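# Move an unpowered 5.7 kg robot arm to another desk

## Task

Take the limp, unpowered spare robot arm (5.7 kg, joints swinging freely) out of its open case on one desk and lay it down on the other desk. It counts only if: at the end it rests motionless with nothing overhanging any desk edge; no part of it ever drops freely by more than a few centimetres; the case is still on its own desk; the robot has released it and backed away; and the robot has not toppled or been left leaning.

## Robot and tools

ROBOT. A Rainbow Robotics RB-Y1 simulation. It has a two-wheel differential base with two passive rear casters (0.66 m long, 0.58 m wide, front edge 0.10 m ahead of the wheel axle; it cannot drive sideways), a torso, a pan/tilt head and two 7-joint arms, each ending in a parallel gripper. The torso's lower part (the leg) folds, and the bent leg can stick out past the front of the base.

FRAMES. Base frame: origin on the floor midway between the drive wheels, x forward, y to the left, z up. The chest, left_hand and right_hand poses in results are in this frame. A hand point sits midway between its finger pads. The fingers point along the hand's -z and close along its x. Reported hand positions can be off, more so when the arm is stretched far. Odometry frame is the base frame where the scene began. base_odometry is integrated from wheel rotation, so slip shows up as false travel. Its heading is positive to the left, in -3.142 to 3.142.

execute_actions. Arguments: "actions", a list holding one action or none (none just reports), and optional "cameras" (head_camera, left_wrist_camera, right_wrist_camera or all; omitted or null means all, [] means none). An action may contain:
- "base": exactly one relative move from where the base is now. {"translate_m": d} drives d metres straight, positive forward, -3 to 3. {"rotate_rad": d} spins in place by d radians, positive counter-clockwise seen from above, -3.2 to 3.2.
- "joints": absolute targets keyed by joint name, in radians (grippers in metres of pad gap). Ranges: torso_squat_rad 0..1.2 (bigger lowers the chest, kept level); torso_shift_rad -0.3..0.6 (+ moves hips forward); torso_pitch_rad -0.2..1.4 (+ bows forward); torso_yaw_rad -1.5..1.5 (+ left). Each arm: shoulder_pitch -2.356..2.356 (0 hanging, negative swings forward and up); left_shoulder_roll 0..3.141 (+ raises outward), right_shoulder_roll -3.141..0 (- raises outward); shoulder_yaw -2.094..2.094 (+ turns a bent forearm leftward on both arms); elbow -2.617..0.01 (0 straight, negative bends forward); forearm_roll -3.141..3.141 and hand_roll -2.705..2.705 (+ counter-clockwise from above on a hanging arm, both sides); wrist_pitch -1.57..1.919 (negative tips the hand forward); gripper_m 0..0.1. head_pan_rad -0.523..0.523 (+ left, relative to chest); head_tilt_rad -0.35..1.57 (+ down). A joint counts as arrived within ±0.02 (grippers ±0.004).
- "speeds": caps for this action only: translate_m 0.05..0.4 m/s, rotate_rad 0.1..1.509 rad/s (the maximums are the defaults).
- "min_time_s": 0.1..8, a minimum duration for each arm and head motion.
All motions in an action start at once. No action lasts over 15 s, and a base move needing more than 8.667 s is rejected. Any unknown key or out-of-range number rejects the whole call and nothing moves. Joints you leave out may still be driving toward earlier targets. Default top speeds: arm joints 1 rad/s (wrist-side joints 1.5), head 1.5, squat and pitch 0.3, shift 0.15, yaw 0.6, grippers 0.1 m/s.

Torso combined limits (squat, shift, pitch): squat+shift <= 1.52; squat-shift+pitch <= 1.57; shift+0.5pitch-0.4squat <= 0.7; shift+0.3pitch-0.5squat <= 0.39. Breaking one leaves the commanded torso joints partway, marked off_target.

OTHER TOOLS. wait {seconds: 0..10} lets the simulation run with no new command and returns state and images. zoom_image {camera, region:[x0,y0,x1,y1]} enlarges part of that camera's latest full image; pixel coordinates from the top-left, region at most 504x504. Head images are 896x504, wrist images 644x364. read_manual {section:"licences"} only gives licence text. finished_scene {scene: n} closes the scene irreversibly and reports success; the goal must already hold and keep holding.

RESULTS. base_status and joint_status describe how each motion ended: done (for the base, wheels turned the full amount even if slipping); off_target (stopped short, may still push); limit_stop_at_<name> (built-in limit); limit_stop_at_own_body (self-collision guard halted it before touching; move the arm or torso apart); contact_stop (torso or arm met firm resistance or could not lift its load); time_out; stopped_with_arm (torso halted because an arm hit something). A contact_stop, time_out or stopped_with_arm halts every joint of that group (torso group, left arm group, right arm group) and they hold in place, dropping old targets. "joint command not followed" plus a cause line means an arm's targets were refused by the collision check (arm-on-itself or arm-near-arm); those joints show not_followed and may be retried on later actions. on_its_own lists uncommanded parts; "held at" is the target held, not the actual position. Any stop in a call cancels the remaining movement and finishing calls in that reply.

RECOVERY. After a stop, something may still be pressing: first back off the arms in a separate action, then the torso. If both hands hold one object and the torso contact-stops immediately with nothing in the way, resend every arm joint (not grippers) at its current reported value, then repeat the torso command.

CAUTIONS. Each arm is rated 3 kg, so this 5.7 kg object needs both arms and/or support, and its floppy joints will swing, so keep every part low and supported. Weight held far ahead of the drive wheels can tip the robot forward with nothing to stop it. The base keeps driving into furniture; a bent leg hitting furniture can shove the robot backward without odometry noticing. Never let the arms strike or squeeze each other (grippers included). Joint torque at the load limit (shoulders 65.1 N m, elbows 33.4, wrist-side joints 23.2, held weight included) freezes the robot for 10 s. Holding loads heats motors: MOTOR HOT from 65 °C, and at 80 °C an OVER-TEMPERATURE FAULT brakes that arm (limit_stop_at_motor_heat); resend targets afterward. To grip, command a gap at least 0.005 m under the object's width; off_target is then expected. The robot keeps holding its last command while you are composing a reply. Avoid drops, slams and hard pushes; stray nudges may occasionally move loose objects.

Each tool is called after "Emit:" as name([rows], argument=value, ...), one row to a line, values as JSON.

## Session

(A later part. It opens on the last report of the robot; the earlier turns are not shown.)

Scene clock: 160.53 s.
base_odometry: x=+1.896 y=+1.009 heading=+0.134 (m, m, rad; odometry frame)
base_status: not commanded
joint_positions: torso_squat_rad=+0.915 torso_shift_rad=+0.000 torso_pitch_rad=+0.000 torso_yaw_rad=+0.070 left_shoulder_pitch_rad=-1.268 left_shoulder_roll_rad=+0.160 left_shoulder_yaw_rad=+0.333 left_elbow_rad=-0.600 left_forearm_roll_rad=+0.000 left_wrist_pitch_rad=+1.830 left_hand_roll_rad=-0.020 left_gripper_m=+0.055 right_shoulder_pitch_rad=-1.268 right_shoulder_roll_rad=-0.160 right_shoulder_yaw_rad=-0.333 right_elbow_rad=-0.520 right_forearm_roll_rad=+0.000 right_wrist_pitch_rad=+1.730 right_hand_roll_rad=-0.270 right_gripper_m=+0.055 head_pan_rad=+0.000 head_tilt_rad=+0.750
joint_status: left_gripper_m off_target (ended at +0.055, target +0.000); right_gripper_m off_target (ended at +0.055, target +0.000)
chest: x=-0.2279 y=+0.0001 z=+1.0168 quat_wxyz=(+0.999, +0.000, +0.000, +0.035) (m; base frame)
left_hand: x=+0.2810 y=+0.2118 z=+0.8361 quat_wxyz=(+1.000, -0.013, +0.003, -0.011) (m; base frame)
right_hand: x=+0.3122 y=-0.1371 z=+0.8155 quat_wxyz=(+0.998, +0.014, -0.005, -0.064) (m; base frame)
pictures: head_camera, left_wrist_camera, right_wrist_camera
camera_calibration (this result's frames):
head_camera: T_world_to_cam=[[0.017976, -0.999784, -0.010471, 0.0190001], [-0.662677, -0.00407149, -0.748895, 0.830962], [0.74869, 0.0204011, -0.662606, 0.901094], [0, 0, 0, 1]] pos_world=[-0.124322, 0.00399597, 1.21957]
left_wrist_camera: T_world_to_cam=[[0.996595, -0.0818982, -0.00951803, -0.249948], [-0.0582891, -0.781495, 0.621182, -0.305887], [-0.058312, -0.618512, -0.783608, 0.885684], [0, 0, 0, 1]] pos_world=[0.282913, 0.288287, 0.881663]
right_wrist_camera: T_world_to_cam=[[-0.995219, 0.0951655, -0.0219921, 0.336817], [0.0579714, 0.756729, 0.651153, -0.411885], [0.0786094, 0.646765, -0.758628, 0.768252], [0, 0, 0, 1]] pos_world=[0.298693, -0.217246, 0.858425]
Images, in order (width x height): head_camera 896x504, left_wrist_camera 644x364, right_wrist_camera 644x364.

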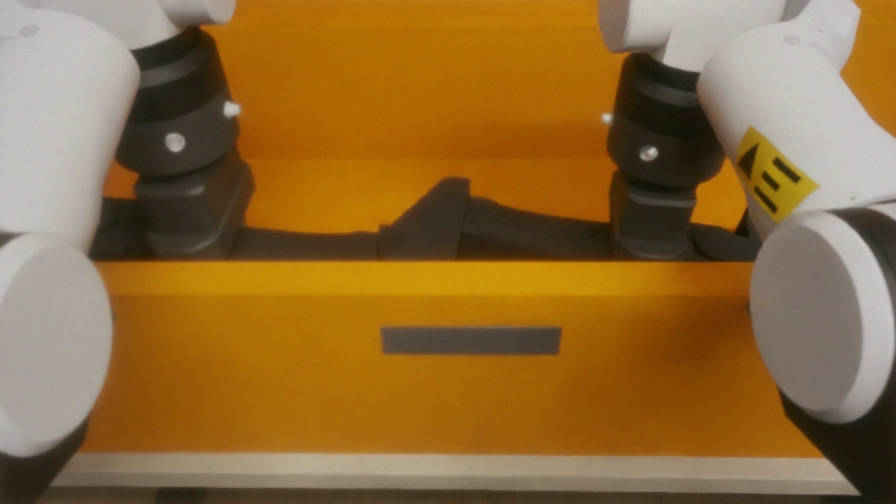

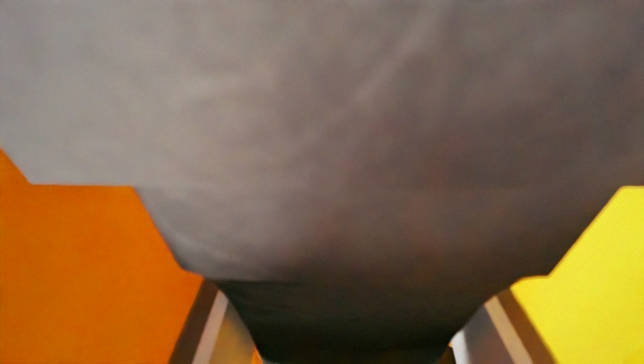

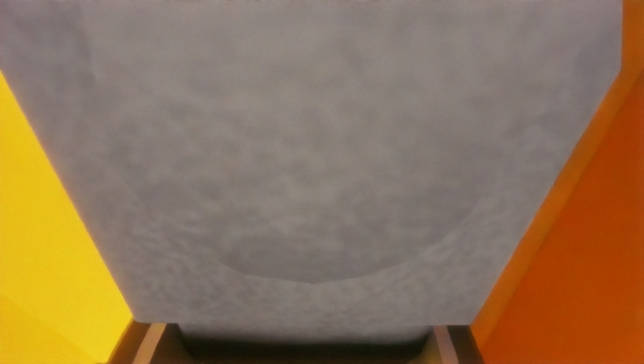

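Lift in steps.

Emit:
execute_actions([
  {"joints":{"torso_squat_rad":0.8,"head_pan_rad":-0.4}},
], cameras=["head_camera"])

Emit:
execute_actions([
  {"joints":{"torso_squat_rad":0.65}},
], cameras=["head_camera"])

Emit:
execute_actions([
  {"joints":{"torso_squat_rad":0.0}},
], cameras=["head_camera"])

Scene clock: 166.63 s.
base_odometry: x=+1.896 y=+1.009 heading=+0.134 (m, m, rad; odometry frame)
base_status: not commanded
joint_positions: torso_squat_rad=+0.800 torso_shift_rad=+0.001 torso_pitch_rad=+0.002 torso_yaw_rad=+0.070 left_shoulder_pitch_rad=-1.265 left_shoulder_roll_rad=+0.159 left_shoulder_yaw_rad=+0.333 left_elbow_rad=-0.598 left_forearm_roll_rad=+0.000 left_wrist_pitch_rad=+1.830 left_hand_roll_rad=-0.020 left_gripper_m=+0.055 right_shoulder_pitch_rad=-1.266 right_shoulder_roll_rad=-0.159 right_shoulder_yaw_rad=-0.333 right_elbow_rad=-0.519 right_forearm_roll_rad=+0.000 right_wrist_pitch_rad=+1.730 right_hand_roll_rad=-0.270 right_gripper_m=+0.054 head_pan_rad=-0.400 head_tilt_rad=+0.750
joint_status: all done
chest: x=-0.2271 y=+0.0001 z=+1.0777 quat_wxyz=(+0.999, +0.000, +0.001, +0.035) (m; base frame)
left_hand: x=+0.2804 y=+0.2117 z=+0.8940 quat_wxyz=(+1.000, -0.013, +0.006, -0.011) (m; base frame)
right_hand: x=+0.3115 y=-0.1373 z=+0.8736 quat_wxyz=(+0.998, +0.014, -0.002, -0.064) (m; base frame)
pictures: head_camera
camera_calibration (this result's frames):
head_camera: T_world_to_cam=[[-0.372799, -0.927861, -0.00976475, -0.0613962], [-0.613307, 0.254286, -0.747792, 0.885605], [0.69633, -0.272787, -0.663861, 0.931862], [0, 0, 0, 1]] pos_world=[-0.128625, -0.0279639, 1.28028]
Images, in order (width x height): head_camera 896x504.

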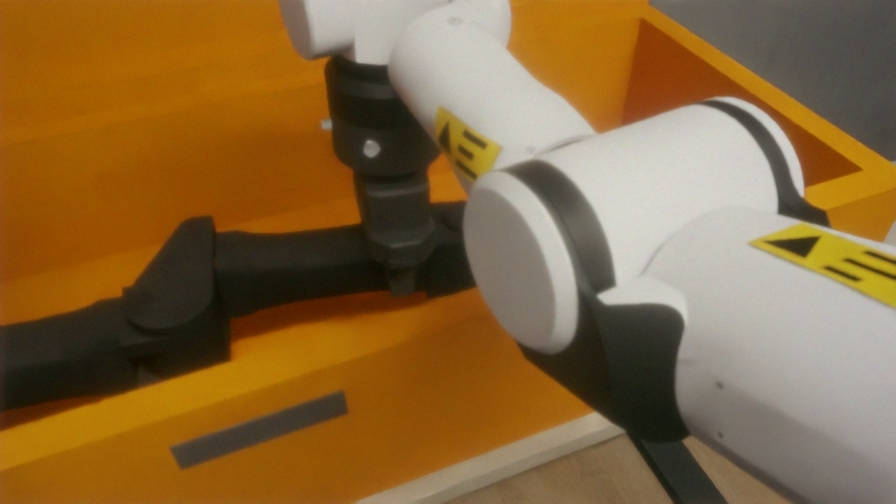

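Scene clock: 167.90 s.
base_odometry: x=+1.896 y=+1.009 heading=+0.134 (m, m, rad; odometry frame)
base_status: not commanded
joint_positions: torso_squat_rad=+0.650 torso_shift_rad=+0.001 torso_pitch_rad=+0.002 torso_yaw_rad=+0.070 left_shoulder_pitch_rad=-1.265 left_shoulder_roll_rad=+0.159 left_shoulder_yaw_rad=+0.333 left_elbow_rad=-0.598 left_forearm_roll_rad=+0.000 left_wrist_pitch_rad=+1.830 left_hand_roll_rad=-0.020 left_gripper_m=+0.055 right_shoulder_pitch_rad=-1.265 right_shoulder_roll_rad=-0.159 right_shoulder_yaw_rad=-0.333 right_elbow_rad=-0.518 right_forearm_roll_rad=+0.000 right_wrist_pitch_rad=+1.730 right_hand_roll_rad=-0.270 right_gripper_m=+0.054 head_pan_rad=-0.400 head_tilt_rad=+0.750
joint_status: all done
chest: x=-0.2270 y=+0.0001 z=+1.1472 quat_wxyz=(+0.999, +0.000, +0.001, +0.035) (m; base frame)
left_hand: x=+0.2805 y=+0.2118 z=+0.9635 quat_wxyz=(+1.000, -0.013, +0.006, -0.011) (m; base frame)
right_hand: x=+0.3115 y=-0.1373 z=+0.9430 quat_wxyz=(+0.998, +0.014, -0.001, -0.064) (m; base frame)
pictures: head_camera
camera_calibration (this result's frames):
head_camera: T_world_to_cam=[[-0.3728, -0.927861, -0.00974021, -0.0606966], [-0.613353, 0.254285, -0.747755, 0.937619], [0.696289, -0.272788, -0.663904, 0.978027], [0, 0, 0, 1]] pos_world=[-0.128525, -0.027946, 1.34983]
Images, in order (width x height): head_camera 896x504.

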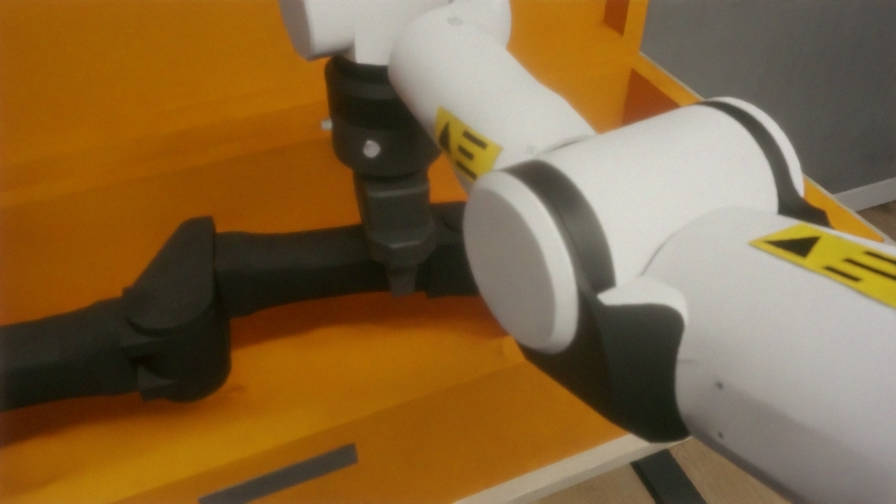

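Scene clock: 170.83 s.
base_odometry: x=+1.896 y=+1.009 heading=+0.134 (m, m, rad; odometry frame)
base_status: not commanded
joint_positions: torso_squat_rad=+0.000 torso_shift_rad=+0.001 torso_pitch_rad=+0.002 torso_yaw_rad=+0.070 left_shoulder_pitch_rad=-1.265 left_shoulder_roll_rad=+0.159 left_shoulder_yaw_rad=+0.333 left_elbow_rad=-0.598 left_forearm_roll_rad=+0.000 left_wrist_pitch_rad=+1.830 left_hand_roll_rad=-0.020 left_gripper_m=+0.055 right_shoulder_pitch_rad=-1.265 right_shoulder_roll_rad=-0.159 right_shoulder_yaw_rad=-0.333 right_elbow_rad=-0.518 right_forearm_roll_rad=+0.000 right_wrist_pitch_rad=+1.730 right_hand_roll_rad=-0.270 right_gripper_m=+0.054 head_pan_rad=-0.400 head_tilt_rad=+0.750
joint_status: all done
chest: x=-0.2267 y=+0.0001 z=+1.2899 quat_wxyz=(+0.999, +0.000, +0.001, +0.035) (m; base frame)
left_hand: x=+0.2807 y=+0.2118 z=+1.1060 quat_wxyz=(+1.000, -0.013, +0.006, -0.011) (m; base frame)
right_hand: x=+0.3115 y=-0.1372 z=+1.0852 quat_wxyz=(+0.998, +0.014, -0.001, -0.064) (m; base frame)
pictures: head_camera
camera_calibration (this result's frames):
head_camera: T_world_to_cam=[[-0.37281, -0.927858, -0.00960936, -0.0593253], [-0.613587, 0.254279, -0.747565, 1.04419], [0.696077, -0.272804, -0.664119, 1.0728], [0, 0, 0, 1]] pos_world=[-0.128165, -0.0278985, 1.49249]
Images, in order (width x height): head_camera 896x504.

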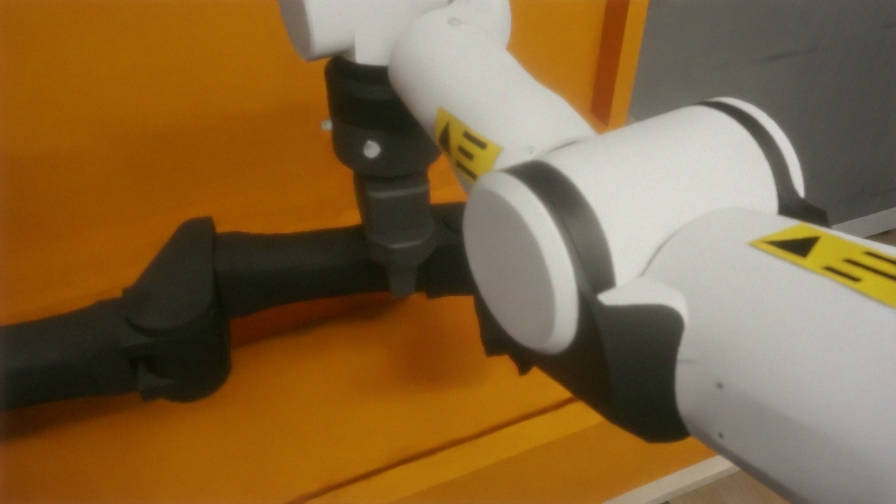

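Emit:
execute_actions([
  {"joints":{"left_shoulder_pitch_rad":-1.602,"left_shoulder_roll_rad":0.27,"left_shoulder_yaw_rad":0.349,"left_elbow_rad":-0.25,"right_shoulder_pitch_rad":-1.602,"right_shoulder_roll_rad":-0.27,"right_shoulder_yaw_rad":-0.349,"right_elbow_rad":-0.17,"head_pan_rad":-0.2},"min_time_s":2.5},
], cameras=["head_camera"])

Scene clock: 183.40 s.
base_odometry: x=+1.896 y=+1.009 heading=+0.134 (m, m, rad; odometry frame)
base_status: not commanded
joint_positions: torso_squat_rad=+0.000 torso_shift_rad=+0.001 torso_pitch_rad=+0.002 torso_yaw_rad=+0.070 left_shoulder_pitch_rad=-1.599 left_shoulder_roll_rad=+0.268 left_shoulder_yaw_rad=+0.349 left_elbow_rad=-0.249 left_forearm_roll_rad=+0.000 left_wrist_pitch_rad=+1.830 left_hand_roll_rad=-0.020 left_gripper_m=+0.055 right_shoulder_pitch_rad=-1.598 right_shoulder_roll_rad=-0.268 right_shoulder_yaw_rad=-0.349 right_elbow_rad=-0.168 right_forearm_roll_rad=+0.000 right_wrist_pitch_rad=+1.730 right_hand_roll_rad=-0.270 right_gripper_m=+0.054 head_pan_rad=-0.200 head_tilt_rad=+0.750
joint_status: all done
chest: x=-0.2267 y=+0.0001 z=+1.2899 quat_wxyz=(+0.999, +0.000, +0.001, +0.035) (m; base frame)
left_hand: x=+0.2867 y=+0.2115 z=+1.2016 quat_wxyz=(+1.000, +0.001, +0.007, -0.018) (m; base frame)
right_hand: x=+0.3173 y=-0.1366 z=+1.1805 quat_wxyz=(+0.998, +0.000, -0.003, -0.057) (m; base frame)
pictures: head_camera
camera_calibration (this result's frames):
head_camera: T_world_to_cam=[[-0.181127, -0.983409, -0.0100331, -0.0194357], [-0.651872, 0.12769, -0.747501, 1.03648], [0.73638, -0.128852, -0.664184, 1.08089], [0, 0, 0, 1]] pos_world=[-0.123815, -0.012186, 1.49249]
Images, in order (width x height): head_camera 896x504.

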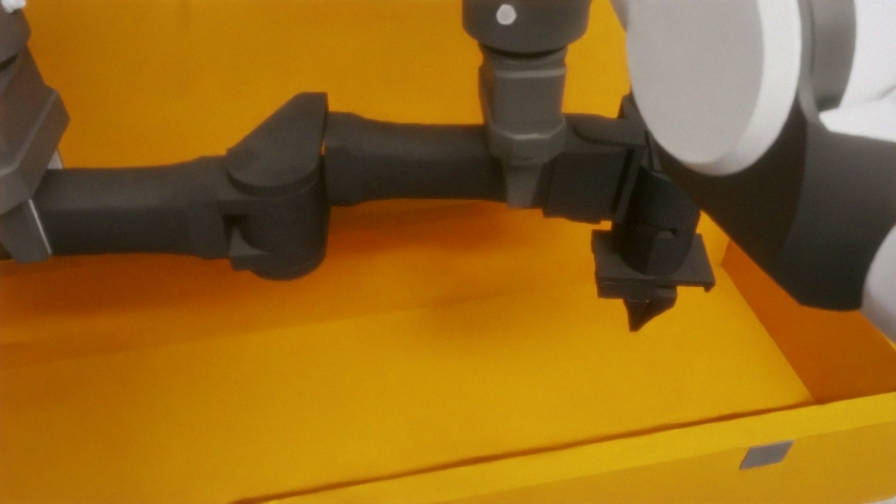

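Emit:
execute_actions([
  {"base":{"translate_m":-0.6},"speeds":{"translate_m":0.2},"joints":{"head_pan_rad":0.3}},
], cameras=["head_camera"])

Emit:
execute_actions([
  {"base":{"rotate_rad":3.2},"speeds":{"rotate_rad":0.5},"joints":{"head_pan_rad":0,"head_tilt_rad":0.3}},
], cameras=["head_camera"])

Scene clock: 193.10 s.
base_odometry: x=+1.301 y=+0.929 heading=+0.133 (m, m, rad; odometry frame)
base_status: done
joint_positions: torso_squat_rad=+0.000 torso_shift_rad=+0.001 torso_pitch_rad=+0.002 torso_yaw_rad=+0.070 left_shoulder_pitch_rad=-1.599 left_shoulder_roll_rad=+0.268 left_shoulder_yaw_rad=+0.349 left_elbow_rad=-0.249 left_forearm_roll_rad=+0.000 left_wrist_pitch_rad=+1.830 left_hand_roll_rad=-0.020 left_gripper_m=+0.055 right_shoulder_pitch_rad=-1.599 right_shoulder_roll_rad=-0.268 right_shoulder_yaw_rad=-0.349 right_elbow_rad=-0.168 right_forearm_roll_rad=+0.000 right_wrist_pitch_rad=+1.730 right_hand_roll_rad=-0.270 right_gripper_m=+0.054 head_pan_rad=+0.300 head_tilt_rad=+0.750
joint_status: all done
chest: x=-0.2268 y=+0.0001 z=+1.2899 quat_wxyz=(+0.999, +0.000, +0.001, +0.035) (m; base frame)
left_hand: x=+0.2867 y=+0.2115 z=+1.2018 quat_wxyz=(+1.000, +0.001, +0.007, -0.018) (m; base frame)
right_hand: x=+0.3172 y=-0.1365 z=+1.1807 quat_wxyz=(+0.998, +0.000, -0.003, -0.057) (m; base frame)
pictures: head_camera
camera_calibration (this result's frames):
head_camera: T_world_to_cam=[[0.312522, -0.949846, -0.0110473, 0.0829216], [-0.633325, -0.199683, -0.747681, 1.04102], [0.707976, 0.240663, -0.663967, 1.07423], [0, 0, 0, 1]] pos_world=[-0.12714, 0.0281093, 1.49251]
Images, in order (width x height): head_camera 896x504.

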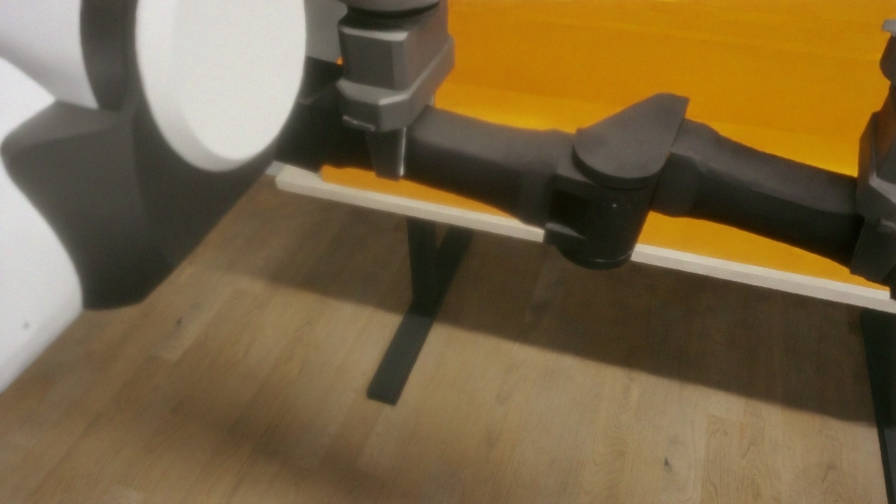

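Scene clock: 200.83 s.
base_odometry: x=+1.301 y=+0.929 heading=-2.951 (m, m, rad; odometry frame)
base_status: done
joint_positions: torso_squat_rad=+0.000 torso_shift_rad=+0.001 torso_pitch_rad=+0.002 torso_yaw_rad=+0.070 left_shoulder_pitch_rad=-1.599 left_shoulder_roll_rad=+0.268 left_shoulder_yaw_rad=+0.349 left_elbow_rad=-0.249 left_forearm_roll_rad=+0.000 left_wrist_pitch_rad=+1.830 left_hand_roll_rad=-0.020 left_gripper_m=+0.055 right_shoulder_pitch_rad=-1.599 right_shoulder_roll_rad=-0.268 right_shoulder_yaw_rad=-0.349 right_elbow_rad=-0.168 right_forearm_roll_rad=+0.000 right_wrist_pitch_rad=+1.730 right_hand_roll_rad=-0.270 right_gripper_m=+0.054 head_pan_rad=+0.000 head_tilt_rad=+0.300
joint_status: all done
chest: x=-0.2268 y=+0.0002 z=+1.2899 quat_wxyz=(+0.999, +0.000, +0.001, +0.035) (m; base frame)
left_hand: x=+0.2867 y=+0.2115 z=+1.2018 quat_wxyz=(+1.000, +0.001, +0.007, -0.018) (m; base frame)
right_hand: x=+0.3173 y=-0.1366 z=+1.1807 quat_wxyz=(+0.998, +0.000, -0.003, -0.057) (m; base frame)
pictures: head_camera
camera_calibration (this result's frames):
head_camera: T_world_to_cam=[[0.0275276, -0.999106, -0.0320781, 0.0560945], [-0.27396, 0.0233211, -0.961458, 1.43263], [0.961347, 0.0352547, -0.273073, 0.543944], [0, 0, 0, 1]] pos_world=[-0.131979, 0.00345709, 1.52775]
Images, in order (width x height): head_camera 896x504.

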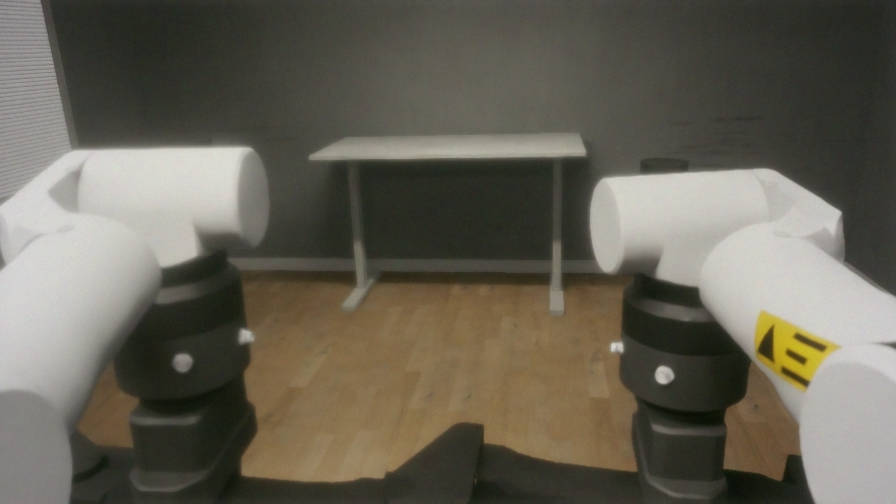

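Emit:
execute_actions([
  {"base":{"rotate_rad":0.09},"speeds":{"rotate_rad":0.3}},
], cameras=[])

Emit:
execute_actions([
  {"base":{"translate_m":2.5}},
], cameras=[])

Emit:
execute_actions([
  {"base":{"rotate_rad":-0.2},"speeds":{"rotate_rad":0.3},"joints":{"head_tilt_rad":0.45}},
], cameras=["head_camera"])

Scene clock: 208.87 s.
base_odometry: x=+1.301 y=+0.929 heading=-2.862 (m, m, rad; odometry frame)
base_status: done
joint_positions: torso_squat_rad=+0.000 torso_shift_rad=+0.001 torso_pitch_rad=+0.002 torso_yaw_rad=+0.070 left_shoulder_pitch_rad=-1.599 left_shoulder_roll_rad=+0.268 left_shoulder_yaw_rad=+0.349 left_elbow_rad=-0.249 left_forearm_roll_rad=+0.000 left_wrist_pitch_rad=+1.830 left_hand_roll_rad=-0.020 left_gripper_m=+0.055 right_shoulder_pitch_rad=-1.599 right_shoulder_roll_rad=-0.268 right_shoulder_yaw_rad=-0.349 right_elbow_rad=-0.168 right_forearm_roll_rad=+0.000 right_wrist_pitch_rad=+1.730 right_hand_roll_rad=-0.270 right_gripper_m=+0.054 head_pan_rad=+0.000 head_tilt_rad=+0.300
joint_status: not commanded
chest: x=-0.2268 y=+0.0001 z=+1.2899 quat_wxyz=(+0.999, +0.000, +0.001, +0.035) (m; base frame)
left_hand: x=+0.2867 y=+0.2115 z=+1.2018 quat_wxyz=(+1.000, +0.001, +0.007, -0.018) (m; base frame)
right_hand: x=+0.3173 y=-0.1366 z=+1.1807 quat_wxyz=(+0.998, +0.000, -0.003, -0.057) (m; base frame)
pictures: none
No camera images: the call's "cameras" was empty. Leave "cameras" out to get every camera's image.

Scene clock: 216.40 s.
base_odometry: x=-1.102 y=+0.238 heading=-2.862 (m, m, rad; odometry frame)
base_status: done
joint_positions: torso_squat_rad=+0.000 torso_shift_rad=+0.001 torso_pitch_rad=+0.002 torso_yaw_rad=+0.070 left_shoulder_pitch_rad=-1.599 left_shoulder_roll_rad=+0.268 left_shoulder_yaw_rad=+0.349 left_elbow_rad=-0.248 left_forearm_roll_rad=+0.000 left_wrist_pitch_rad=+1.830 left_hand_roll_rad=-0.020 left_gripper_m=+0.055 right_shoulder_pitch_rad=-1.599 right_shoulder_roll_rad=-0.268 right_shoulder_yaw_rad=-0.349 right_elbow_rad=-0.168 right_forearm_roll_rad=+0.000 right_wrist_pitch_rad=+1.730 right_hand_roll_rad=-0.270 right_gripper_m=+0.054 head_pan_rad=+0.000 head_tilt_rad=+0.300
joint_status: not commanded
chest: x=-0.2267 y=+0.0001 z=+1.2899 quat_wxyz=(+0.999, +0.000, +0.001, +0.035) (m; base frame)
left_hand: x=+0.2868 y=+0.2115 z=+1.2017 quat_wxyz=(+1.000, +0.001, +0.007, -0.018) (m; base frame)
right_hand: x=+0.3174 y=-0.1365 z=+1.1806 quat_wxyz=(+0.998, +0.000, -0.003, -0.057) (m; base frame)
pictures: none
No camera images: the call's "cameras" was empty. Leave "cameras" out to get every camera's image.

Scene clock: 218.00 s.
base_odometry: x=-1.102 y=+0.238 heading=-3.061 (m, m, rad; odometry frame)
base_status: done
joint_positions: torso_squat_rad=+0.000 torso_shift_rad=+0.001 torso_pitch_rad=+0.002 torso_yaw_rad=+0.070 left_shoulder_pitch_rad=-1.599 left_shoulder_roll_rad=+0.268 left_shoulder_yaw_rad=+0.349 left_elbow_rad=-0.248 left_forearm_roll_rad=+0.000 left_wrist_pitch_rad=+1.830 left_hand_roll_rad=-0.020 left_gripper_m=+0.055 right_shoulder_pitch_rad=-1.599 right_shoulder_roll_rad=-0.268 right_shoulder_yaw_rad=-0.349 right_elbow_rad=-0.168 right_forearm_roll_rad=+0.000 right_wrist_pitch_rad=+1.730 right_hand_roll_rad=-0.270 right_gripper_m=+0.054 head_pan_rad=+0.000 head_tilt_rad=+0.450
joint_status: all done
chest: x=-0.2267 y=+0.0002 z=+1.2899 quat_wxyz=(+0.999, +0.000, +0.001, +0.035) (m; base frame)
left_hand: x=+0.2868 y=+0.2115 z=+1.2017 quat_wxyz=(+1.000, +0.001, +0.007, -0.018) (m; base frame)
right_hand: x=+0.3173 y=-0.1365 z=+1.1807 quat_wxyz=(+0.998, +0.000, -0.003, -0.057) (m; base frame)
pictures: head_camera
camera_calibration (this result's frames):
head_camera: T_world_to_cam=[[0.0232476, -0.999408, -0.0253785, 0.0452391], [-0.414284, 0.0134725, -0.910048, 1.3274], [0.909851, 0.0316704, -0.413726, 0.742915], [0, 0, 0, 1]] pos_world=[-0.127074, 0.00380051, 1.5165]
Images, in order (width x height): head_camera 896x504.

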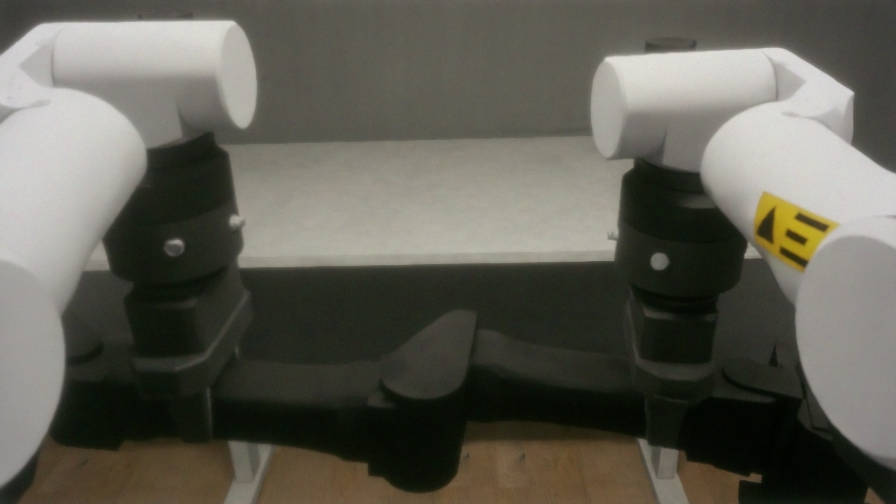

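Emit:
execute_actions([
  {"base":{"translate_m":0.55},"speeds":{"translate_m":0.25},"joints":{"head_tilt_rad":0.8}},
], cameras=["head_camera"])

Scene clock: 228.33 s.
base_odometry: x=-1.650 y=+0.194 heading=-3.061 (m, m, rad; odometry frame)
base_status: done
joint_positions: torso_squat_rad=+0.000 torso_shift_rad=+0.001 torso_pitch_rad=+0.002 torso_yaw_rad=+0.070 left_shoulder_pitch_rad=-1.599 left_shoulder_roll_rad=+0.268 left_shoulder_yaw_rad=+0.349 left_elbow_rad=-0.248 left_forearm_roll_rad=+0.000 left_wrist_pitch_rad=+1.830 left_hand_roll_rad=-0.020 left_gripper_m=+0.055 right_shoulder_pitch_rad=-1.599 right_shoulder_roll_rad=-0.268 right_shoulder_yaw_rad=-0.349 right_elbow_rad=-0.168 right_forearm_roll_rad=+0.000 right_wrist_pitch_rad=+1.730 right_hand_roll_rad=-0.270 right_gripper_m=+0.054 head_pan_rad=+0.000 head_tilt_rad=+0.800
joint_status: all done
chest: x=-0.2267 y=+0.0002 z=+1.2899 quat_wxyz=(+0.999, +0.000, +0.001, +0.035) (m; base frame)
left_hand: x=+0.2868 y=+0.2115 z=+1.2018 quat_wxyz=(+1.000, +0.001, +0.007, -0.018) (m; base frame)
right_hand: x=+0.3173 y=-0.1365 z=+1.1807 quat_wxyz=(+0.998, +0.000, -0.003, -0.057) (m; base frame)
pictures: head_camera
camera_calibration (this result's frames):
head_camera: T_world_to_cam=[[0.0174794, -0.999817, -0.00782573, 0.0179086], [-0.700625, -0.00666407, -0.713499, 0.976054], [0.713316, 0.0179544, -0.700613, 1.13024], [0, 0, 0, 1]] pos_world=[-0.122683, 0.00411702, 1.48841]
Images, in order (width x height): head_camera 896x504.

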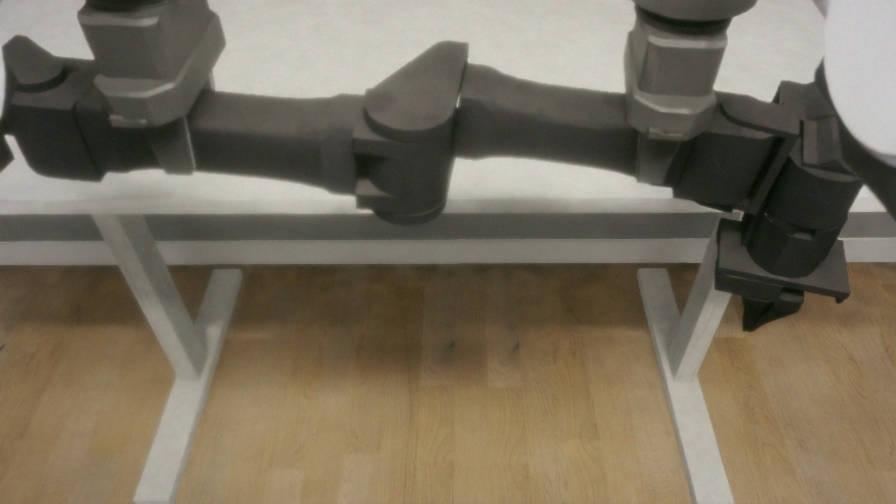

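Emit:
execute_actions([
  {"joints":{"left_shoulder_pitch_rad":-1.834,"left_shoulder_roll_rad":0.35,"left_shoulder_yaw_rad":0.337,"left_elbow_rad":-0.05,"left_wrist_pitch_rad":1.88,"right_shoulder_pitch_rad":-1.758,"right_shoulder_roll_rad":-0.325,"right_shoulder_yaw_rad":-0.343,"right_wrist_pitch_rad":1.90},"min_time_s":2},
], cameras=[])

Emit:
execute_actions([
  {"base":{"translate_m":0.45},"speeds":{"translate_m":0.15}},
], cameras=["head_camera"])

Scene clock: 241.97 s.
base_odometry: x=-1.650 y=+0.194 heading=-3.061 (m, m, rad; odometry frame)
base_status: not commanded
joint_positions: torso_squat_rad=+0.000 torso_shift_rad=+0.001 torso_pitch_rad=+0.002 torso_yaw_rad=+0.070 left_shoulder_pitch_rad=-1.832 left_shoulder_roll_rad=+0.346 left_shoulder_yaw_rad=+0.339 left_elbow_rad=-0.049 left_forearm_roll_rad=+0.001 left_wrist_pitch_rad=+1.880 left_hand_roll_rad=-0.020 left_gripper_m=+0.055 right_shoulder_pitch_rad=-1.755 right_shoulder_roll_rad=-0.320 right_shoulder_yaw_rad=-0.344 right_elbow_rad=-0.168 right_forearm_roll_rad=-0.001 right_wrist_pitch_rad=+1.900 right_hand_roll_rad=-0.270 right_gripper_m=+0.054 head_pan_rad=+0.000 head_tilt_rad=+0.800
joint_status: all done
chest: x=-0.2267 y=+0.0002 z=+1.2899 quat_wxyz=(+0.999, +0.000, +0.001, +0.035) (m; base frame)
left_hand: x=+0.2685 y=+0.2118 z=+1.2795 quat_wxyz=(+1.000, +0.010, +0.009, -0.019) (m; base frame)
right_hand: x=+0.3022 y=-0.1383 z=+1.2677 quat_wxyz=(+0.998, -0.006, -0.001, -0.055) (m; base frame)
pictures: none
No camera images: the call's "cameras" was empty. Leave "cameras" out to get every camera's image.

Scene clock: 245.87 s.
base_odometry: x=-2.099 y=+0.158 heading=-3.061 (m, m, rad; odometry frame)
base_status: done
joint_positions: torso_squat_rad=+0.000 torso_shift_rad=+0.001 torso_pitch_rad=+0.002 torso_yaw_rad=+0.070 left_shoulder_pitch_rad=-1.832 left_shoulder_roll_rad=+0.346 left_shoulder_yaw_rad=+0.339 left_elbow_rad=-0.049 left_forearm_roll_rad=+0.001 left_wrist_pitch_rad=+1.880 left_hand_roll_rad=-0.020 left_gripper_m=+0.055 right_shoulder_pitch_rad=-1.756 right_shoulder_roll_rad=-0.320 right_shoulder_yaw_rad=-0.344 right_elbow_rad=-0.168 right_forearm_roll_rad=-0.001 right_wrist_pitch_rad=+1.900 right_hand_roll_rad=-0.270 right_gripper_m=+0.054 head_pan_rad=+0.000 head_tilt_rad=+0.800
joint_status: not commanded
chest: x=-0.2268 y=+0.0002 z=+1.2899 quat_wxyz=(+0.999, +0.000, +0.001, +0.035) (m; base frame)
left_hand: x=+0.2685 y=+0.2117 z=+1.2797 quat_wxyz=(+1.000, +0.010, +0.009, -0.019) (m; base frame)
right_hand: x=+0.3022 y=-0.1383 z=+1.2678 quat_wxyz=(+0.998, -0.006, -0.002, -0.055) (m; base frame)
pictures: head_camera
camera_calibration (this result's frames):
head_camera: T_world_to_cam=[[0.0174797, -0.999817, -0.00782483, 0.0179079], [-0.700578, -0.00666377, -0.713545, 0.976097], [0.713362, 0.0179545, -0.700566, 1.13022], [0, 0, 0, 1]] pos_world=[-0.122733, 0.00411672, 1.48842]
Images, in order (width x height): head_camera 896x504.

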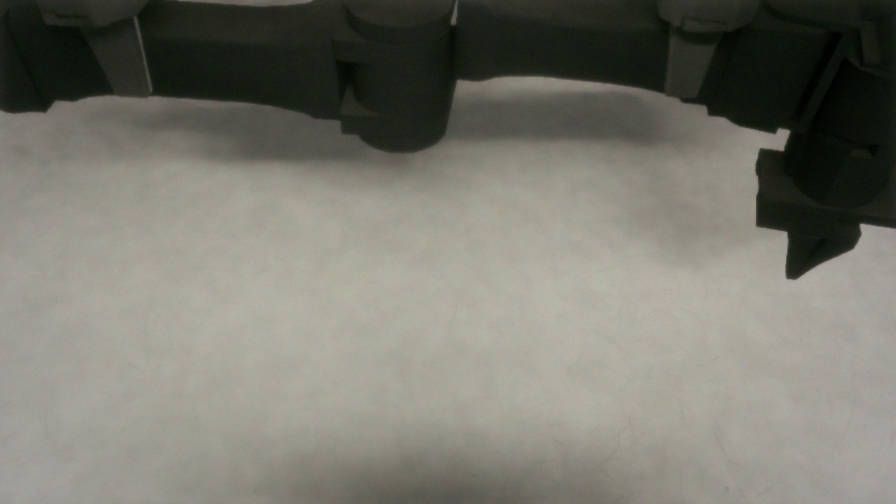

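Emit:
execute_actions([
  {"joints":{"head_tilt_rad":1.05,"head_pan_rad":-0.25,"torso_yaw_rad":-0.1,"torso_squat_rad":0.4}},
], cameras=["head_camera"])

Scene clock: 253.87 s.
base_odometry: x=-2.099 y=+0.158 heading=-3.061 (m, m, rad; odometry frame)
base_status: not commanded
joint_positions: torso_squat_rad=+0.400 torso_shift_rad=+0.001 torso_pitch_rad=+0.002 torso_yaw_rad=-0.100 left_shoulder_pitch_rad=-1.832 left_shoulder_roll_rad=+0.346 left_shoulder_yaw_rad=+0.339 left_elbow_rad=-0.049 left_forearm_roll_rad=+0.001 left_wrist_pitch_rad=+1.880 left_hand_roll_rad=-0.020 left_gripper_m=+0.055 right_shoulder_pitch_rad=-1.756 right_shoulder_roll_rad=-0.320 right_shoulder_yaw_rad=-0.344 right_elbow_rad=-0.168 right_forearm_roll_rad=-0.001 right_wrist_pitch_rad=+1.900 right_hand_roll_rad=-0.270 right_gripper_m=+0.054 head_pan_rad=-0.250 head_tilt_rad=+1.050
joint_status: all done
chest: x=-0.2269 y=+0.0001 z=+1.2347 quat_wxyz=(+0.999, +0.000, +0.001, -0.050) (m; base frame)
left_hand: x=+0.2969 y=+0.1248 z=+1.2245 quat_wxyz=(+0.994, +0.011, +0.008, -0.104) (m; base frame)
right_hand: x=+0.2710 y=-0.2259 z=+1.2127 quat_wxyz=(+0.990, -0.007, -0.001, -0.140) (m; base frame)
pictures: head_camera
camera_calibration (this result's frames):
head_camera: T_world_to_cam=[[-0.391918, -0.919981, 0.00599884, -0.0898517], [-0.787842, 0.332245, -0.518573, 0.639631], [0.475084, -0.207964, -0.855012, 1.26414], [0, 0, 0, 1]] pos_world=[-0.131857, -0.0322807, 1.41309]
Images, in order (width x height): head_camera 896x504.

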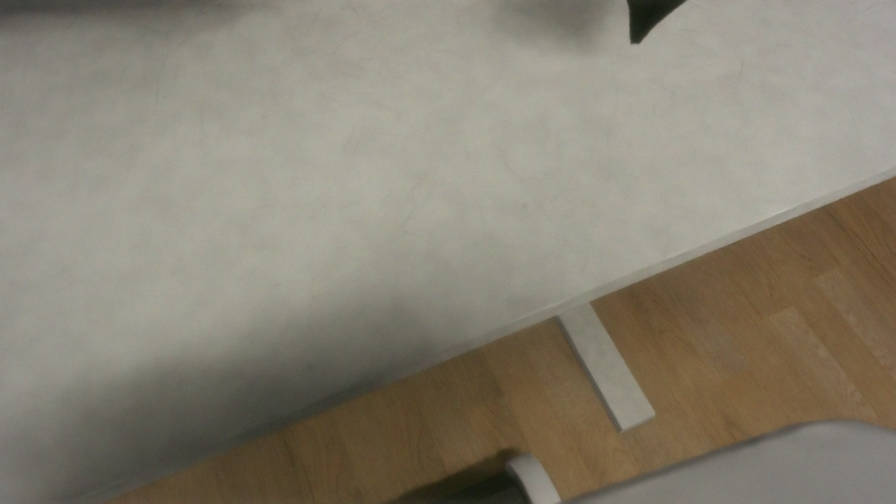

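Emit:
execute_actions([
  {"base":{"translate_m":0.07},"speeds":{"translate_m":0.1},"joints":{"head_tilt_rad":0.7,"head_pan_rad":-0.3,"torso_squat_rad":0.52}},
], cameras=["head_camera"])

Scene clock: 261.33 s.
base_odometry: x=-2.169 y=+0.152 heading=-3.061 (m, m, rad; odometry frame)
base_status: done
joint_positions: torso_squat_rad=+0.520 torso_shift_rad=+0.001 torso_pitch_rad=+0.002 torso_yaw_rad=-0.100 left_shoulder_pitch_rad=-1.832 left_shoulder_roll_rad=+0.346 left_shoulder_yaw_rad=+0.339 left_elbow_rad=-0.049 left_forearm_roll_rad=+0.001 left_wrist_pitch_rad=+1.880 left_hand_roll_rad=-0.020 left_gripper_m=+0.055 right_shoulder_pitch_rad=-1.756 right_shoulder_roll_rad=-0.320 right_shoulder_yaw_rad=-0.344 right_elbow_rad=-0.168 right_forearm_roll_rad=-0.001 right_wrist_pitch_rad=+1.900 right_hand_roll_rad=-0.270 right_gripper_m=+0.054 head_pan_rad=-0.300 head_tilt_rad=+0.700
joint_status: all done
chest: x=-0.2268 y=+0.0001 z=+1.1975 quat_wxyz=(+0.999, +0.000, +0.001, -0.050) (m; base frame)
left_hand: x=+0.2971 y=+0.1248 z=+1.1872 quat_wxyz=(+0.994, +0.011, +0.008, -0.104) (m; base frame)
right_hand: x=+0.2711 y=-0.2259 z=+1.1754 quat_wxyz=(+0.990, -0.007, -0.001, -0.140) (m; base frame)
pictures: head_camera
camera_calibration (this result's frames):
head_camera: T_world_to_cam=[[-0.436249, -0.899743, -0.0122321, -0.0731155], [-0.559085, 0.281679, -0.779795, 1.03218], [0.705061, -0.333346, -0.625915, 0.958795], [0, 0, 0, 1]] pos_world=[-0.130832, -0.0369167, 1.40412]
Images, in order (width x height): head_camera 896x504.

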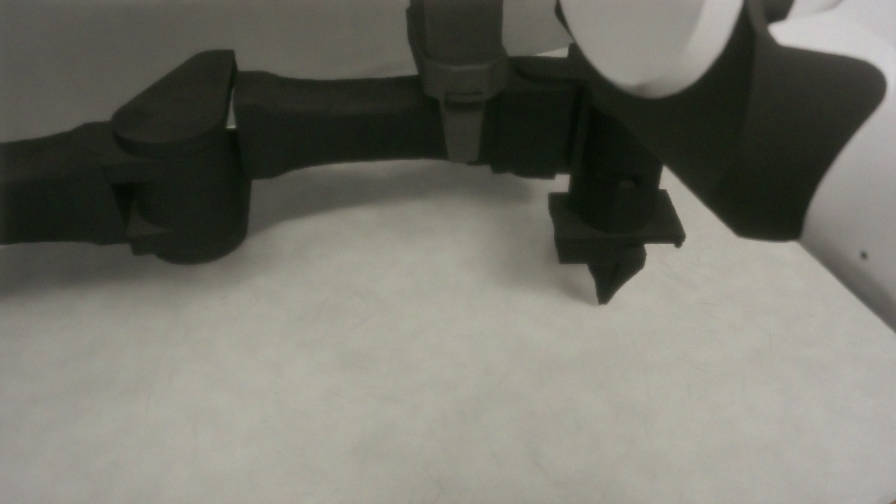

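Emit:
execute_actions([
  {"joints":{"torso_squat_rad":0.55,"torso_yaw_rad":-0.06}},
], cameras=["head_camera"])

Emit:
execute_actions([
  {"joints":{"torso_squat_rad":0.575,"torso_yaw_rad":0.0}},
], cameras=["head_camera"])

Scene clock: 265.80 s.
base_odometry: x=-2.169 y=+0.152 heading=-3.061 (m, m, rad; odometry frame)
base_status: not commanded
joint_positions: torso_squat_rad=+0.550 torso_shift_rad=+0.001 torso_pitch_rad=+0.002 torso_yaw_rad=-0.060 left_shoulder_pitch_rad=-1.832 left_shoulder_roll_rad=+0.346 left_shoulder_yaw_rad=+0.339 left_elbow_rad=-0.049 left_forearm_roll_rad=+0.002 left_wrist_pitch_rad=+1.880 left_hand_roll_rad=-0.020 left_gripper_m=+0.055 right_shoulder_pitch_rad=-1.756 right_shoulder_roll_rad=-0.320 right_shoulder_yaw_rad=-0.344 right_elbow_rad=-0.168 right_forearm_roll_rad=-0.001 right_wrist_pitch_rad=+1.900 right_hand_roll_rad=-0.270 right_gripper_m=+0.054 head_pan_rad=-0.300 head_tilt_rad=+0.700
joint_status: all done
chest: x=-0.2270 y=+0.0001 z=+1.1868 quat_wxyz=(+1.000, +0.000, +0.001, -0.030) (m; base frame)
left_hand: x=+0.2915 y=+0.1457 z=+1.1766 quat_wxyz=(+0.996, +0.011, +0.008, -0.084) (m; base frame)
right_hand: x=+0.2796 y=-0.2057 z=+1.1648 quat_wxyz=(+0.993, -0.006, -0.001, -0.120) (m; base frame)
pictures: head_camera
camera_calibration (this result's frames):
head_camera: T_world_to_cam=[[-0.399908, -0.916472, -0.0123653, -0.0648771], [-0.569699, 0.259115, -0.779938, 1.0215], [0.717995, -0.304859, -0.625735, 0.954923], [0, 0, 0, 1]] pos_world=[-0.129627, -0.0330273, 1.39343]
Images, in order (width x height): head_camera 896x504.

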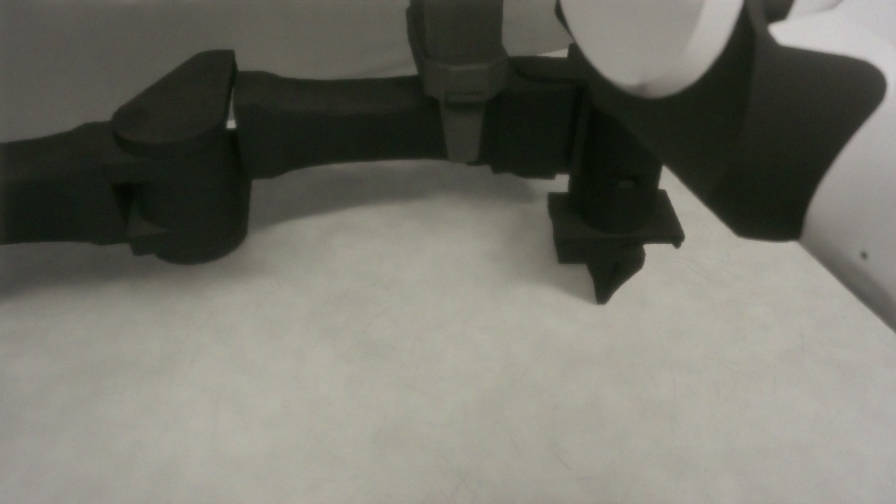

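Scene clock: 266.57 s.
base_odometry: x=-2.169 y=+0.152 heading=-3.061 (m, m, rad; odometry frame)
base_status: not commanded
joint_positions: torso_squat_rad=+0.575 torso_shift_rad=+0.000 torso_pitch_rad=+0.001 torso_yaw_rad=+0.000 left_shoulder_pitch_rad=-1.831 left_shoulder_roll_rad=+0.346 left_shoulder_yaw_rad=+0.338 left_elbow_rad=-0.048 left_forearm_roll_rad=+0.001 left_wrist_pitch_rad=+1.880 left_hand_roll_rad=-0.020 left_gripper_m=+0.055 right_shoulder_pitch_rad=-1.759 right_shoulder_roll_rad=-0.322 right_shoulder_yaw_rad=-0.344 right_elbow_rad=-0.170 right_forearm_roll_rad=-0.001 right_wrist_pitch_rad=+1.900 right_hand_roll_rad=-0.270 right_gripper_m=+0.054 head_pan_rad=-0.300 head_tilt_rad=+0.700
joint_status: all done
chest: x=-0.2274 y=+0.0004 z=+1.1774 quat_wxyz=(+1.000, +0.000, +0.001, +0.000) (m; base frame)
left_hand: x=+0.2813 y=+0.1773 z=+1.1669 quat_wxyz=(+0.998, +0.010, +0.009, -0.054) (m; base frame)
right_hand: x=+0.2913 y=-0.1745 z=+1.1584 quat_wxyz=(+0.996, -0.006, -0.005, -0.090) (m; base frame)
pictures: head_camera
camera_calibration (this result's frames):
head_camera: T_world_to_cam=[[-0.344142, -0.938839, -0.0121732, -0.0524063], [-0.583609, 0.224049, -0.780514, 1.01142], [0.735504, -0.261503, -0.62502, 0.952581], [0, 0, 0, 1]] pos_world=[-0.128389, -0.0267055, 1.38417]
Images, in order (width x height): head_camera 896x504.

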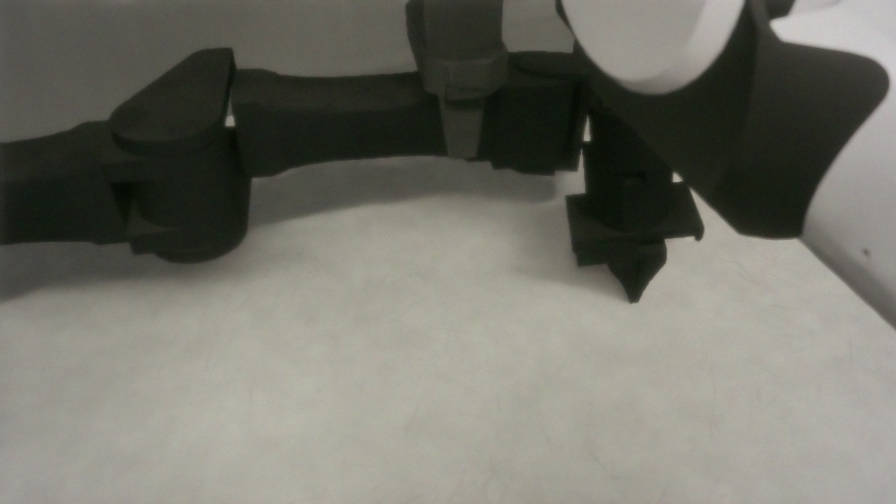

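Emit:
execute_actions([
  {"joints":{"torso_squat_rad":0.6,"torso_yaw_rad":0.12}},
], cameras=["head_camera"])

Emit:
execute_actions([
  {"joints":{"torso_squat_rad":0.68,"torso_yaw_rad":0.22}},
], cameras=["head_camera"])

Scene clock: 275.30 s.
base_odometry: x=-2.169 y=+0.152 heading=-3.061 (m, m, rad; odometry frame)
base_status: not commanded
joint_positions: torso_squat_rad=+0.600 torso_shift_rad=+0.001 torso_pitch_rad=+0.002 torso_yaw_rad=+0.120 left_shoulder_pitch_rad=-1.832 left_shoulder_roll_rad=+0.346 left_shoulder_yaw_rad=+0.338 left_elbow_rad=-0.048 left_forearm_roll_rad=+0.001 left_wrist_pitch_rad=+1.880 left_hand_roll_rad=-0.020 left_gripper_m=+0.055 right_shoulder_pitch_rad=-1.757 right_shoulder_roll_rad=-0.321 right_shoulder_yaw_rad=-0.344 right_elbow_rad=-0.169 right_forearm_roll_rad=-0.002 right_wrist_pitch_rad=+1.900 right_hand_roll_rad=-0.270 right_gripper_m=+0.054 head_pan_rad=-0.300 head_tilt_rad=+0.700
joint_status: all done
chest: x=-0.2271 y=+0.0003 z=+1.1677 quat_wxyz=(+0.998, +0.000, +0.001, +0.060) (m; base frame)
left_hand: x=+0.2568 y=+0.2366 z=+1.1573 quat_wxyz=(+1.000, +0.010, +0.009, +0.006) (m; base frame)
right_hand: x=+0.3084 y=-0.1115 z=+1.1467 quat_wxyz=(+1.000, -0.006, -0.003, -0.030) (m; base frame)
pictures: head_camera
camera_calibration (this result's frames):
head_camera: T_world_to_cam=[[-0.229343, -0.973267, -0.0123878, -0.0262263], [-0.606704, 0.152894, -0.780086, 0.998329], [0.761126, -0.171392, -0.62555, 0.952706], [0, 0, 0, 1]] pos_world=[-0.125453, -0.0148782, 1.37442]
Images, in order (width x height): head_camera 896x504.

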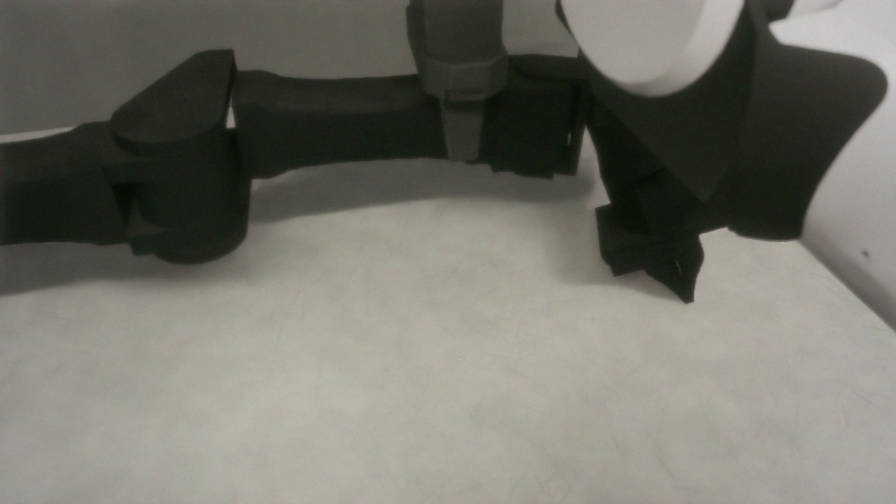

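Scene clock: 276.50 s.
base_odometry: x=-2.169 y=+0.152 heading=-3.061 (m, m, rad; odometry frame)
base_status: not commanded
joint_positions: torso_squat_rad=+0.680 torso_shift_rad=+0.001 torso_pitch_rad=+0.002 torso_yaw_rad=+0.220 left_shoulder_pitch_rad=-1.832 left_shoulder_roll_rad=+0.346 left_shoulder_yaw_rad=+0.338 left_elbow_rad=-0.048 left_forearm_roll_rad=+0.001 left_wrist_pitch_rad=+1.880 left_hand_roll_rad=-0.020 left_gripper_m=+0.055 right_shoulder_pitch_rad=-1.757 right_shoulder_roll_rad=-0.321 right_shoulder_yaw_rad=-0.344 right_elbow_rad=-0.169 right_forearm_roll_rad=-0.002 right_wrist_pitch_rad=+1.900 right_hand_roll_rad=-0.270 right_gripper_m=+0.054 head_pan_rad=-0.300 head_tilt_rad=+0.700
joint_status: all done
chest: x=-0.2271 y=+0.0003 z=+1.1343 quat_wxyz=(+0.994, +0.000, +0.001, +0.110) (m; base frame)
left_hand: x=+0.2307 y=+0.2837 z=+1.1239 quat_wxyz=(+0.998, +0.010, +0.010, +0.056) (m; base frame)
right_hand: x=+0.3168 y=-0.0576 z=+1.1132 quat_wxyz=(+1.000, -0.006, -0.003, +0.020) (m; base frame)
pictures: head_camera
camera_calibration (this result's frames):
head_camera: T_world_to_cam=[[-0.131065, -0.991295, -0.0125096, -0.00418539], [-0.618936, 0.0916774, -0.780073, 0.969449], [0.774429, -0.0944978, -0.625563, 0.93483], [0, 0, 0, 1]] pos_world=[-0.124482, -0.0046862, 1.34098]
Images, in order (width x height): head_camera 896x504.

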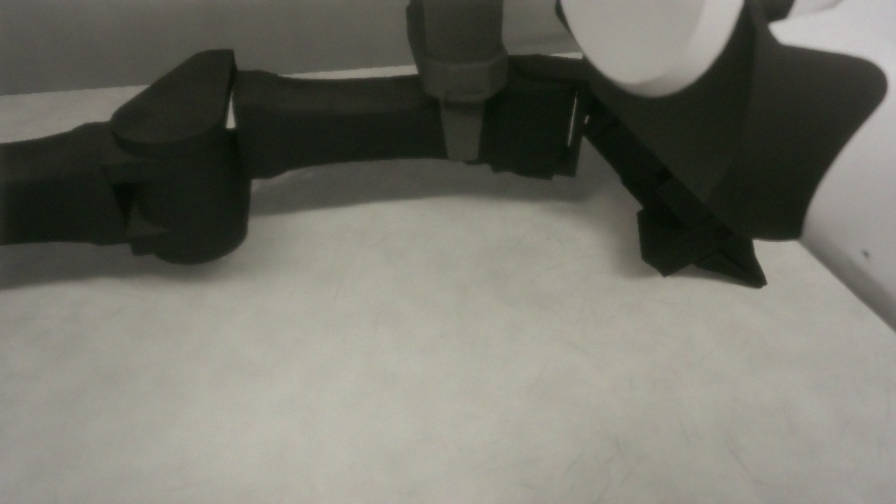

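Works. Continue, and check the base side.

Emit:
execute_actions([
  {"joints":{"torso_squat_rad":0.76,"torso_yaw_rad":0.27,"head_pan_rad":0.35}},
], cameras=["head_camera"])

Scene clock: 280.07 s.
base_odometry: x=-2.169 y=+0.152 heading=-3.061 (m, m, rad; odometry frame)
base_status: not commanded
joint_positions: torso_squat_rad=+0.760 torso_shift_rad=+0.001 torso_pitch_rad=+0.002 torso_yaw_rad=+0.270 left_shoulder_pitch_rad=-1.832 left_shoulder_roll_rad=+0.346 left_shoulder_yaw_rad=+0.338 left_elbow_rad=-0.048 left_forearm_roll_rad=+0.001 left_wrist_pitch_rad=+1.880 left_hand_roll_rad=-0.020 left_gripper_m=+0.055 right_shoulder_pitch_rad=-1.757 right_shoulder_roll_rad=-0.321 right_shoulder_yaw_rad=-0.344 right_elbow_rad=-0.169 right_forearm_roll_rad=-0.002 right_wrist_pitch_rad=+1.900 right_hand_roll_rad=-0.270 right_gripper_m=+0.054 head_pan_rad=+0.350 head_tilt_rad=+0.700
joint_status: all done
chest: x=-0.2272 y=+0.0003 z=+1.0974 quat_wxyz=(+0.991, +0.000, +0.001, +0.135) (m; base frame)
left_hand: x=+0.2160 y=+0.3062 z=+1.0870 quat_wxyz=(+0.997, +0.009, +0.010, +0.081) (m; base frame)
right_hand: x=+0.3190 y=-0.0303 z=+1.0763 quat_wxyz=(+0.999, -0.006, -0.003, +0.045) (m; base frame)
pictures: head_camera
camera_calibration (this result's frames):
head_camera: T_world_to_cam=[[0.538244, -0.84268, -0.0135191, 0.134455], [-0.532832, -0.32782, -0.780144, 0.960748], [0.65298, 0.427111, -0.625454, 0.883744], [0, 0, 0, 1]] pos_world=[-0.13752, 0.0507969, 1.30408]
Images, in order (width x height): head_camera 896x504.

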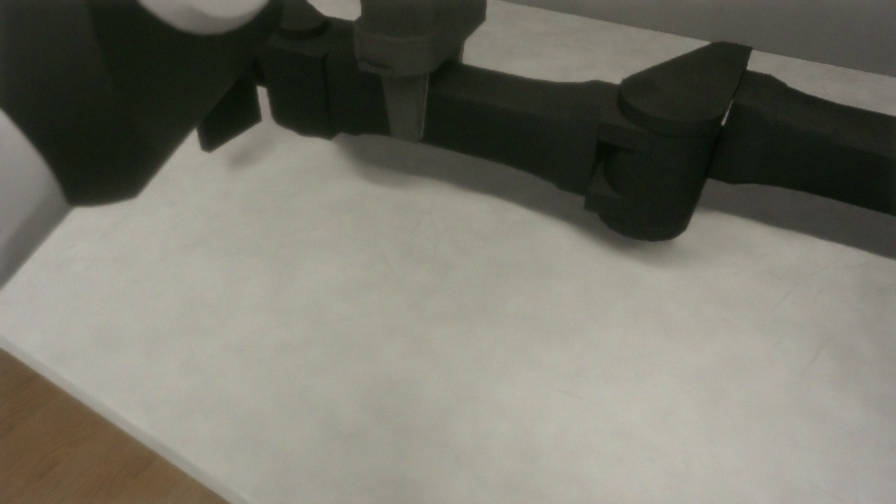

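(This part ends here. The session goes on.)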